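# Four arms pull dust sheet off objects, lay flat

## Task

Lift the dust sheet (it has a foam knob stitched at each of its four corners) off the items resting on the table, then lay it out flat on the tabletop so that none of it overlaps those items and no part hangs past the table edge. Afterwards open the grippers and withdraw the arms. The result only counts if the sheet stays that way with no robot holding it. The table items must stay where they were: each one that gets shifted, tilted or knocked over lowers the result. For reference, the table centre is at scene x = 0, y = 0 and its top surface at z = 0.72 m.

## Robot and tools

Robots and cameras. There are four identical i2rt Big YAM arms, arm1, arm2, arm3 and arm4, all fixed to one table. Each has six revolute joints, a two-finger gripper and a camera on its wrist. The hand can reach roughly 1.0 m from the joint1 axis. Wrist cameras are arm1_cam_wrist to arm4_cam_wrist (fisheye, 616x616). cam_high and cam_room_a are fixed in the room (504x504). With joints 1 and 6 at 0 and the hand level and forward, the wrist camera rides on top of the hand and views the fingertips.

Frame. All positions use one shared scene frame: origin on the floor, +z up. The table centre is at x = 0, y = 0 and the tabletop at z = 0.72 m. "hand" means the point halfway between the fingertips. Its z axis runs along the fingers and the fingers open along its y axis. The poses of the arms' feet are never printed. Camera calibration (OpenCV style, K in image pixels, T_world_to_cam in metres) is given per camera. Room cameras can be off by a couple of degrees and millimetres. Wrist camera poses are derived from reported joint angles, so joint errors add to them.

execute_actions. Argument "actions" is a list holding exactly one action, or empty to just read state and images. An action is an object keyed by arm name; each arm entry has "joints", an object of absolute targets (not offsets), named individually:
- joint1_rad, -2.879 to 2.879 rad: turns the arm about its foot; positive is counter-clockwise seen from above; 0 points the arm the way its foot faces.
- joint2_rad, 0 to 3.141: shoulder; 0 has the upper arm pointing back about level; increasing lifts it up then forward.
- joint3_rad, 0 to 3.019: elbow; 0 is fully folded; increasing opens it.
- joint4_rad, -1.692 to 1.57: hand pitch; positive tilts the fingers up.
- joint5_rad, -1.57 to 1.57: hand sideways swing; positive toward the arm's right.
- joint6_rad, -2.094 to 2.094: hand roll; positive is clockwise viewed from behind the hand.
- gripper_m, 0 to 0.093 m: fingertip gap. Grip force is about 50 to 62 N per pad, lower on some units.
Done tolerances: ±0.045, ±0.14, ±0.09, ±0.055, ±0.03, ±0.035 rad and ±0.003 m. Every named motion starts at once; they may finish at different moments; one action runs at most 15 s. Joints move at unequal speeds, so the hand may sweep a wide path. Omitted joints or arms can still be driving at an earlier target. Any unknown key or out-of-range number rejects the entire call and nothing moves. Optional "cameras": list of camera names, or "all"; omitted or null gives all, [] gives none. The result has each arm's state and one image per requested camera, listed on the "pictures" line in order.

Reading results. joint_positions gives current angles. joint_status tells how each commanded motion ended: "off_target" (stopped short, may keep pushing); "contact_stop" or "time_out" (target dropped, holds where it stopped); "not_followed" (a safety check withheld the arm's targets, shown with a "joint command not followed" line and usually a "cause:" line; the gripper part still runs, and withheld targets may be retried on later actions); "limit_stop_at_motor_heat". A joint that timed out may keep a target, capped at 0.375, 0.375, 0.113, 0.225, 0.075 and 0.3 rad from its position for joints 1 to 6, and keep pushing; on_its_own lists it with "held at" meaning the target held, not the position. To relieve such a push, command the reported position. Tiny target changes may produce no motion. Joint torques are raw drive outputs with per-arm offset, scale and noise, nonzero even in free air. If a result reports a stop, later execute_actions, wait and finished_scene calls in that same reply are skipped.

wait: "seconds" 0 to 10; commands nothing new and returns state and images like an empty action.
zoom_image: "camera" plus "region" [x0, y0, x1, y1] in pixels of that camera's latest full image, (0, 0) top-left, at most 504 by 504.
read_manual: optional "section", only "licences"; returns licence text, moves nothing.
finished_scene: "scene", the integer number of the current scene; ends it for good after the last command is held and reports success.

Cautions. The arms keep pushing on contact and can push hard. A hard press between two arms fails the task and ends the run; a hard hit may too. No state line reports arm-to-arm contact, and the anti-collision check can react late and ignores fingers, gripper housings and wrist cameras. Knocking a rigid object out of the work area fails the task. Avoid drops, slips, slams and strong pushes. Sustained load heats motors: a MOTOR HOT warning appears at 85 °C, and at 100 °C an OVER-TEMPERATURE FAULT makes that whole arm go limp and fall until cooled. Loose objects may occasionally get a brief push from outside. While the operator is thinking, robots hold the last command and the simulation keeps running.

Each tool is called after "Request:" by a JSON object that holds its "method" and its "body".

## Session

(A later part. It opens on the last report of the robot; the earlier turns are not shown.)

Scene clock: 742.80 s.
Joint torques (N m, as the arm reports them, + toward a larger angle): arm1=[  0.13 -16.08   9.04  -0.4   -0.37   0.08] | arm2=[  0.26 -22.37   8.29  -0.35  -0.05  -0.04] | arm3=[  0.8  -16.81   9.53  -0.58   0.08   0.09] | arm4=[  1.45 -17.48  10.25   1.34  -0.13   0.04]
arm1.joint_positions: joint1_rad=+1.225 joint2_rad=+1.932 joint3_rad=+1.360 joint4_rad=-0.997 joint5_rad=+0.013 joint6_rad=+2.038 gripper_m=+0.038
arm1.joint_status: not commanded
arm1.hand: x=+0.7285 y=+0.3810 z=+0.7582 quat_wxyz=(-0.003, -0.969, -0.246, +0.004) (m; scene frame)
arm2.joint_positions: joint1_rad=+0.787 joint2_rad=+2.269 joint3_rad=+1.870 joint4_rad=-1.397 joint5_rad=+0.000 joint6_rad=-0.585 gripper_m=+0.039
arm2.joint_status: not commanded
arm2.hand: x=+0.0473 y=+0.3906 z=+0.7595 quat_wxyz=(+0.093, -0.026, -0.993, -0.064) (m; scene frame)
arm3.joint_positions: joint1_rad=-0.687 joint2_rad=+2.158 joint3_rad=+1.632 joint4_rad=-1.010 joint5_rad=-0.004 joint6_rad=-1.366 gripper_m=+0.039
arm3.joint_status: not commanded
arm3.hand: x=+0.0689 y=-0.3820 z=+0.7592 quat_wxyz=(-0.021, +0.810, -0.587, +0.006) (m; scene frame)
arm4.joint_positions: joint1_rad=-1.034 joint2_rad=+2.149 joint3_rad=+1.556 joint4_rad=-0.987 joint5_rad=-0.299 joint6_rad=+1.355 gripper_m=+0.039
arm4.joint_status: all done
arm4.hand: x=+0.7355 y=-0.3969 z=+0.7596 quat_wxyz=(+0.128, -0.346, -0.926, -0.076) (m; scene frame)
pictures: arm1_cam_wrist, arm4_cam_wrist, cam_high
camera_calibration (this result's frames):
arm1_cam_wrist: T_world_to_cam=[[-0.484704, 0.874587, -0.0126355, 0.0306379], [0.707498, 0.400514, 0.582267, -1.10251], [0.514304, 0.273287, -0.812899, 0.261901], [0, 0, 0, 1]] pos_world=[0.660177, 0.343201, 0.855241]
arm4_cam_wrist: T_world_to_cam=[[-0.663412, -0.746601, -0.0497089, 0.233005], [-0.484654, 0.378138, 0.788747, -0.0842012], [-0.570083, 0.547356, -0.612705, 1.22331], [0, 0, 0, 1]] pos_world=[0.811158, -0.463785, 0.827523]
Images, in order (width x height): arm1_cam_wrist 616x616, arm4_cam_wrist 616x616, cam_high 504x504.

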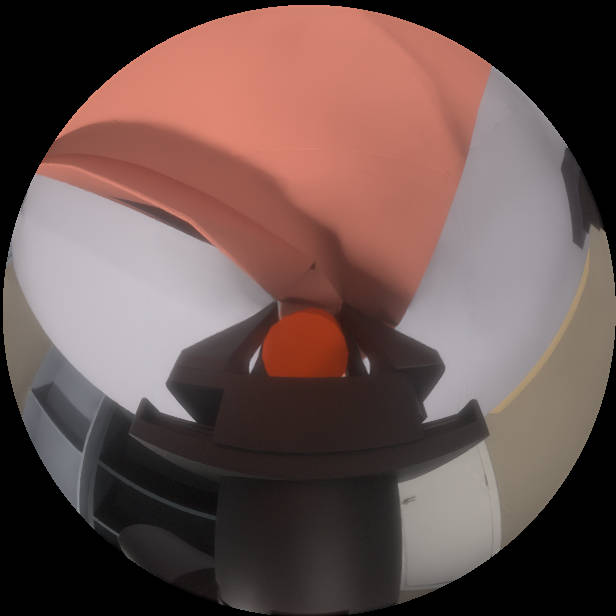

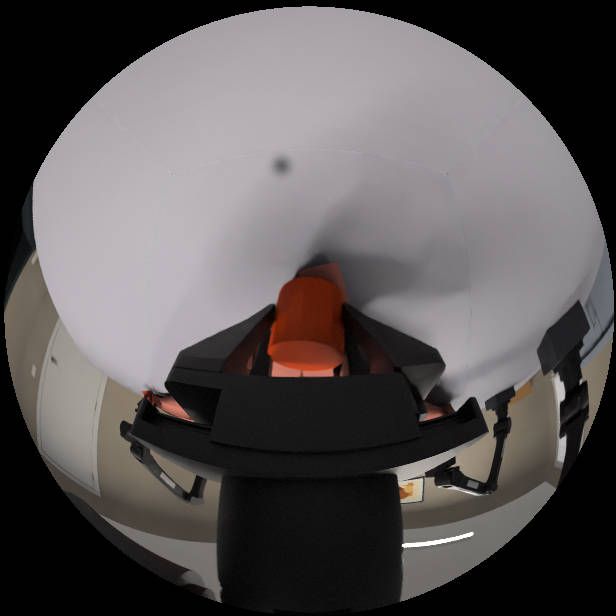

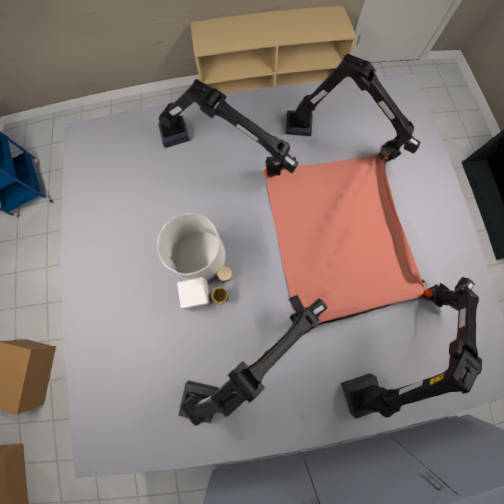

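Request:
{"method": "execute_actions", "body": {"actions": [{"arm1":{"joints":{"joint1_rad":1.40,"joint2_rad":1.70,"joint3_rad":1.06,"joint4_rad":-0.56,"joint5_rad":0.45,"joint6_rad":1.14}}}], "cameras": []}}

Request:
{"method": "execute_actions", "body": {"actions": [{"arm1":{"joints":{"joint2_rad":1.81,"joint4_rad":-0.49}}}], "cameras": ["arm1_cam_wrist","cam_high"]}}

Scene clock: 759.67 s.
Joint torques (N m, as the arm reports them, + toward a larger angle): arm1=[ -0.33 -14.65   7.23   1.03   0.33  -0.13] | arm2=[  0.24 -22.25   8.27  -0.33  -0.08  -0.05] | arm3=[  0.56 -17.29   9.49  -0.42   0.12   0.1 ] | arm4=[  1.73 -17.32  10.19   1.29  -0.08   0.04]
arm1.joint_positions: joint1_rad=+1.395 joint2_rad=+1.686 joint3_rad=+1.071 joint4_rad=-0.573 joint5_rad=+0.450 joint6_rad=+1.146 gripper_m=+0.038
arm1.joint_status: all done
arm1.hand: x=+0.7340 y=+0.3990 z=+0.8156 quat_wxyz=(-0.247, -0.711, -0.643, +0.140) (m; scene frame)
arm2.joint_positions: joint1_rad=+0.787 joint2_rad=+2.269 joint3_rad=+1.870 joint4_rad=-1.397 joint5_rad=+0.000 joint6_rad=-0.585 gripper_m=+0.039
arm2.joint_status: not commanded
arm2.hand: x=+0.0473 y=+0.3906 z=+0.7595 quat_wxyz=(+0.093, -0.026, -0.993, -0.064) (m; scene frame)
arm3.joint_positions: joint1_rad=-0.685 joint2_rad=+2.158 joint3_rad=+1.632 joint4_rad=-1.014 joint5_rad=-0.005 joint6_rad=-1.366 gripper_m=+0.039
arm3.joint_status: not commanded
arm3.hand: x=+0.0673 y=-0.3813 z=+0.7592 quat_wxyz=(-0.019, +0.810, -0.586, +0.005) (m; scene frame)
arm4.joint_positions: joint1_rad=-1.034 joint2_rad=+2.149 joint3_rad=+1.556 joint4_rad=-0.987 joint5_rad=-0.300 joint6_rad=+1.355 gripper_m=+0.039
arm4.joint_status: not commanded
arm4.hand: x=+0.7354 y=-0.3968 z=+0.7597 quat_wxyz=(+0.128, -0.345, -0.926, -0.077) (m; scene frame)
pictures: none
No camera images: the call's "cameras" was empty. Leave "cameras" out to get every camera's image.

Scene clock: 760.57 s.
Joint torques (N m, as the arm reports them, + toward a larger angle): arm1=[ -0.95 -15.56   7.01   1.     0.29  -0.04] | arm2=[  0.22 -22.1    8.17  -0.42  -0.06  -0.03] | arm3=[  0.57 -17.19   9.52  -0.35   0.1    0.1 ] | arm4=[  1.66 -17.64  10.2    1.35  -0.08   0.03]
arm1.joint_positions: joint1_rad=+1.395 joint2_rad=+1.807 joint3_rad=+1.063 joint4_rad=-0.502 joint5_rad=+0.451 joint6_rad=+1.145 gripper_m=+0.038
arm1.joint_status: all done
arm1.hand: x=+0.7344 y=+0.3991 z=+0.7573 quat_wxyz=(-0.222, -0.710, -0.651, +0.151) (m; scene frame)
arm2.joint_positions: joint1_rad=+0.787 joint2_rad=+2.269 joint3_rad=+1.870 joint4_rad=-1.397 joint5_rad=+0.000 joint6_rad=-0.585 gripper_m=+0.039
arm2.joint_status: not commanded
arm2.hand: x=+0.0473 y=+0.3906 z=+0.7595 quat_wxyz=(+0.093, -0.026, -0.993, -0.064) (m; scene frame)
arm3.joint_positions: joint1_rad=-0.685 joint2_rad=+2.158 joint3_rad=+1.632 joint4_rad=-1.015 joint5_rad=-0.005 joint6_rad=-1.366 gripper_m=+0.039
arm3.joint_status: not commanded
arm3.hand: x=+0.0670 y=-0.3816 z=+0.7592 quat_wxyz=(-0.018, +0.810, -0.586, +0.005) (m; scene frame)
arm4.joint_positions: joint1_rad=-1.034 joint2_rad=+2.149 joint3_rad=+1.556 joint4_rad=-0.987 joint5_rad=-0.300 joint6_rad=+1.355 gripper_m=+0.039
arm4.joint_status: not commanded
arm4.hand: x=+0.7354 y=-0.3968 z=+0.7597 quat_wxyz=(+0.128, -0.345, -0.927, -0.077) (m; scene frame)
pictures: arm1_cam_wrist, cam_high
camera_calibration (this result's frames):
arm1_cam_wrist: T_world_to_cam=[[-0.991676, 0.0407249, -0.12215, 0.805713], [0.0288345, 0.99481, 0.0975772, -0.485092], [0.12549, 0.0932428, -0.987703, 0.743014], [0, 0, 0, 1]] pos_world=[0.719752, 0.380481, 0.879629]
Images, in order (width x height): arm1_cam_wrist 616x616, cam_high 504x504.

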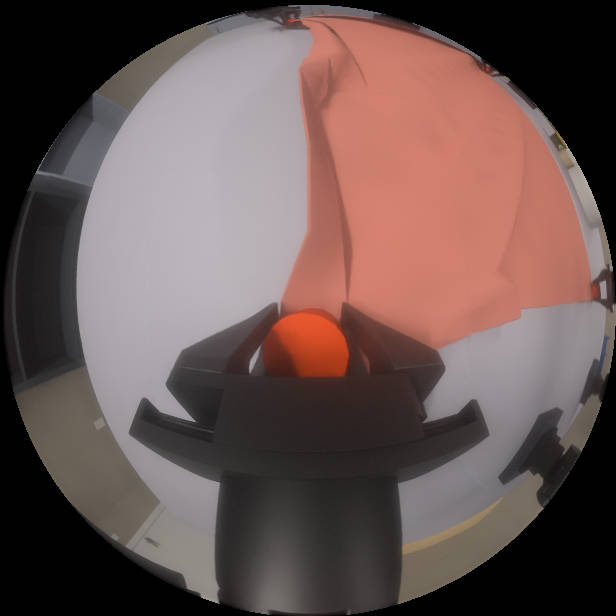

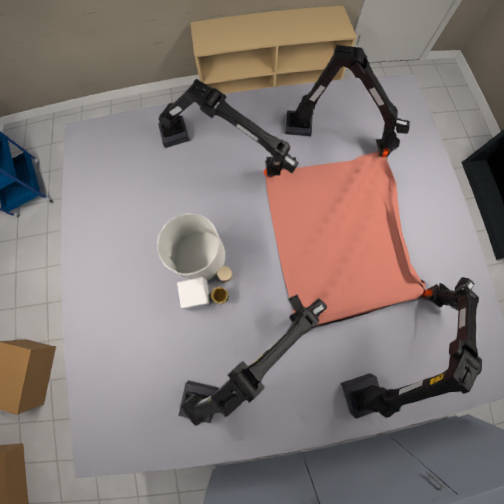

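Request:
{"method": "execute_actions", "body": {"actions": [{"arm1":{"joints":{"joint1_rad":1.45,"joint4_rad":-0.44}},"arm2":{"joints":{"joint1_rad":0.83,"joint4_rad":-1.46}},"arm3":{"joints":{"joint4_rad":-1.13}},"arm4":{"joints":{"joint1_rad":-1.07,"joint4_rad":-0.92}}}], "cameras": ["arm1_cam_wrist","cam_high"]}}

Scene clock: 769.03 s.
Joint torques (N m, as the arm reports them, + toward a larger angle): arm1=[  0.13 -16.3    7.07   1.31  -0.05   0.  ] | arm2=[  0.54 -22.54   8.12  -1.42  -0.34  -0.03] | arm3=[  0.26 -17.13   9.39  -1.99   0.3    0.12] | arm4=[  1.1  -17.76  10.24   1.81   0.03   0.06]
arm1.joint_positions: joint1_rad=+1.432 joint2_rad=+1.807 joint3_rad=+1.063 joint4_rad=-0.458 joint5_rad=+0.462 joint6_rad=+1.137 gripper_m=+0.038
arm1.joint_status: all done
arm1.hand: x=+0.7525 y=+0.4105 z=+0.7615 quat_wxyz=(-0.245, -0.696, -0.659, +0.145) (m; scene frame)
arm2.joint_positions: joint1_rad=+0.819 joint2_rad=+2.269 joint3_rad=+1.870 joint4_rad=-1.442 joint5_rad=+0.006 joint6_rad=-0.585 gripper_m=+0.039
arm2.joint_status: all done
arm2.hand: x=+0.0497 y=+0.4122 z=+0.7621 quat_wxyz=(+0.114, -0.010, -0.991, -0.073) (m; scene frame)
arm3.joint_positions: joint1_rad=-0.679 joint2_rad=+2.158 joint3_rad=+1.632 joint4_rad=-1.081 joint5_rad=-0.010 joint6_rad=-1.369 gripper_m=+0.039
arm3.joint_status: all done
arm3.hand: x=+0.0509 y=-0.3860 z=+0.7591 quat_wxyz=(+0.011, +0.813, -0.582, -0.011) (m; scene frame)
arm4.joint_positions: joint1_rad=-1.060 joint2_rad=+2.149 joint3_rad=+1.556 joint4_rad=-0.948 joint5_rad=-0.304 joint6_rad=+1.351 gripper_m=+0.039
arm4.joint_status: all done
arm4.hand: x=+0.7529 y=-0.4026 z=+0.7599 quat_wxyz=(+0.118, -0.352, -0.923, -0.096) (m; scene frame)
pictures: arm1_cam_wrist, cam_high
camera_calibration (this result's frames):
arm1_cam_wrist: T_world_to_cam=[[-0.988087, -0.00250292, -0.153878, 0.862967], [-0.0133473, 0.997494, 0.0694814, -0.445346], [0.153319, 0.0707075, -0.985644, 0.7306], [0, 0, 0, 1]] pos_world=[0.734727, 0.394731, 0.883847]
Images, in order (width x height): arm1_cam_wrist 616x616, cam_high 504x504.

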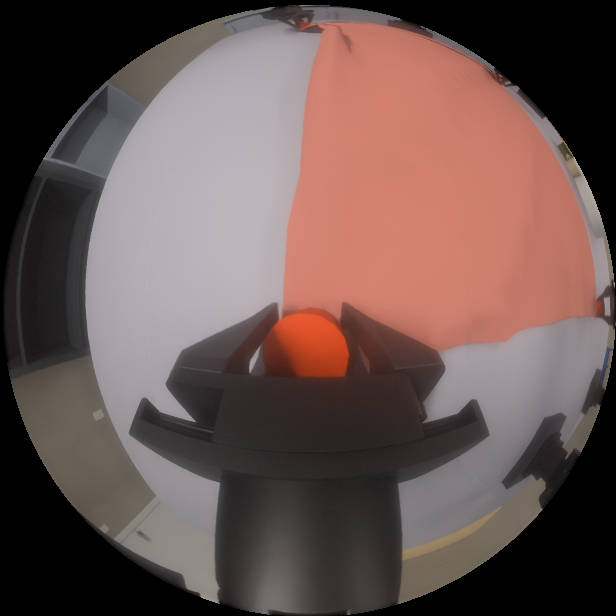

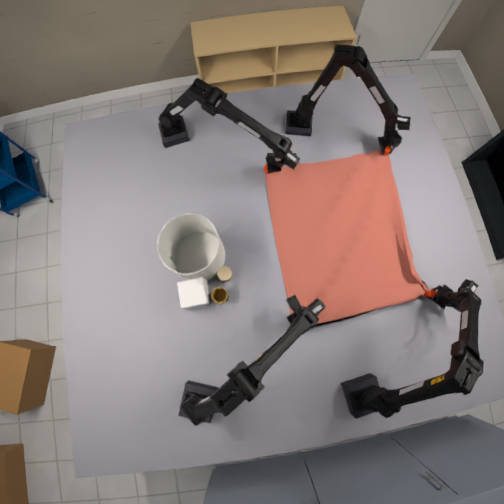

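Release and clear.

Request:
{"method": "execute_actions", "body": {"actions": [{"arm1":{"joints":{"gripper_m":0.093}},"arm2":{"joints":{"gripper_m":0.093}},"arm3":{"joints":{"gripper_m":0.093,"joint4_rad":-1.09}},"arm4":{"joints":{"gripper_m":0.093}}}], "cameras": []}}

Request:
{"method": "execute_actions", "body": {"actions": [{"arm1":{"joints":{"joint2_rad":1.0,"joint4_rad":-0.9}},"arm2":{"joints":{"joint2_rad":1.3,"joint4_rad":-1.65}},"arm3":{"joints":{"joint2_rad":1.2,"joint4_rad":-1.5}},"arm4":{"joints":{"joint2_rad":1.2,"joint4_rad":-1.4}}}], "cameras": ["cam_high","cam_room_a"]}}

Request:
{"method": "zoom_image", "body": {"camera": "cam_high", "region": [240, 120, 470, 350]}}

Scene clock: 778.17 s.
Joint torques (N m, as the arm reports them, + toward a larger angle): arm1=[ -1.01 -15.75   7.09   1.03   0.26  -0.01] | arm2=[  1.01 -21.65   7.99  -0.98  -0.17  -0.05] | arm3=[  0.6  -17.43   9.23  -0.27   0.     0.03] | arm4=[  0.98 -17.69  10.32   1.46  -0.03   0.08]
arm1.joint_positions: joint1_rad=+1.443 joint2_rad=+1.807 joint3_rad=+1.063 joint4_rad=-0.453 joint5_rad=+0.453 joint6_rad=+1.136 gripper_m=+0.093
arm1.joint_status: all done
arm1.hand: x=+0.7575 y=+0.4168 z=+0.7613 quat_wxyz=(-0.247, -0.692, -0.664, +0.138) (m; scene frame)
arm2.joint_positions: joint1_rad=+0.822 joint2_rad=+2.269 joint3_rad=+1.870 joint4_rad=-1.450 joint5_rad=+0.002 joint6_rad=-0.585 gripper_m=+0.093
arm2.joint_status: all done
arm2.hand: x=+0.0493 y=+0.4152 z=+0.7627 quat_wxyz=(+0.117, -0.008, -0.990, -0.076) (m; scene frame)
arm3.joint_positions: joint1_rad=-0.684 joint2_rad=+2.160 joint3_rad=+1.632 joint4_rad=-1.081 joint5_rad=-0.002 joint6_rad=-1.363 gripper_m=+0.093
arm3.joint_status: all done
arm3.hand: x=+0.0527 y=-0.3896 z=+0.7580 quat_wxyz=(+0.013, +0.810, -0.587, -0.008) (m; scene frame)
arm4.joint_positions: joint1_rad=-1.063 joint2_rad=+2.149 joint3_rad=+1.556 joint4_rad=-0.938 joint5_rad=-0.302 joint6_rad=+1.351 gripper_m=+0.093
arm4.joint_status: all done
arm4.hand: x=+0.7563 y=-0.4029 z=+0.7599 quat_wxyz=(+0.114, -0.353, -0.923, -0.100) (m; scene frame)
pictures: none
No camera images: the call's "cameras" was empty. Leave "cameras" out to get every camera's image.

Scene clock: 780.13 s.
Joint torques (N m, as the arm reports them, + toward a larger angle): arm1=[-0.72 -4.81 10.09  0.49  0.28 -0.02] | arm2=[ 0.92 -9.58  8.89  0.43 -0.14 -0.03] | arm3=[ 0.5  -6.9  11.29  0.87  0.    0.09] | arm4=[ 1.17 -4.78 10.06  1.11 -0.02  0.04]
arm1.joint_positions: joint1_rad=+1.443 joint2_rad=+0.986 joint3_rad=+1.063 joint4_rad=-0.889 joint5_rad=+0.451 joint6_rad=+1.136 gripper_m=+0.093
arm1.joint_status: all done
arm1.hand: x=+0.6351 y=+0.4657 z=+1.0974 quat_wxyz=(-0.409, -0.686, -0.598, +0.061) (m; scene frame)
arm2.joint_positions: joint1_rad=+0.822 joint2_rad=+1.312 joint3_rad=+1.867 joint4_rad=-1.645 joint5_rad=+0.002 joint6_rad=-0.585 gripper_m=+0.093
arm2.joint_status: all done
arm2.hand: x=-0.0919 y=+0.5132 z=+1.2683 quat_wxyz=(-0.196, -0.008, -0.971, +0.134) (m; scene frame)
arm3.joint_positions: joint1_rad=-0.684 joint2_rad=+1.196 joint3_rad=+1.628 joint4_rad=-1.493 joint5_rad=-0.002 joint6_rad=-1.361 gripper_m=+0.093
arm3.joint_status: all done
arm3.hand: x=-0.1202 y=-0.4903 z=+1.2400 quat_wxyz=(-0.235, +0.782, -0.568, +0.103) (m; scene frame)
arm4.joint_positions: joint1_rad=-1.063 joint2_rad=+1.185 joint3_rad=+1.582 joint4_rad=-1.385 joint5_rad=-0.301 joint6_rad=+1.351 gripper_m=+0.093
arm4.joint_status: all done
arm4.hand: x=+0.6042 y=-0.5102 z=+1.2565 quat_wxyz=(-0.038, -0.301, -0.899, -0.316) (m; scene frame)
pictures: cam_high, cam_room_a
Images, in order (width x height): cam_high 504x504, cam_room_a 504x504.

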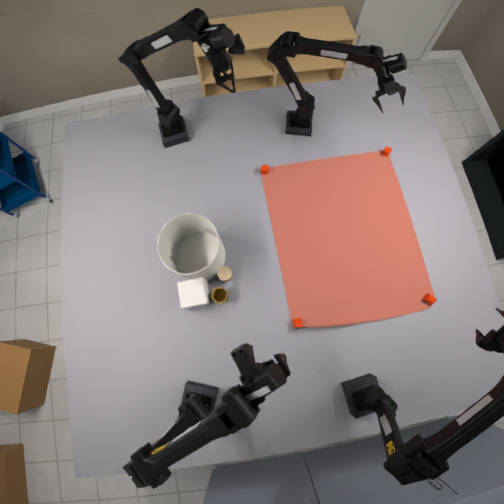

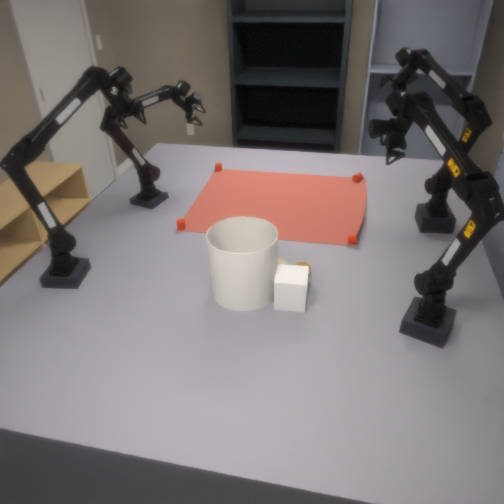

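Region (240, 120, 470, 350) of cam_high's 504x504 image, scaled by 2.191, with more detail than that image has.

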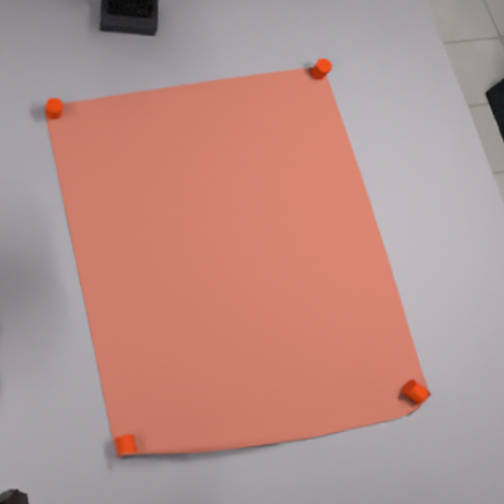

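Request:
{"method": "finished_scene", "body": {"scene": 2}}

The scene is finished: the task was done.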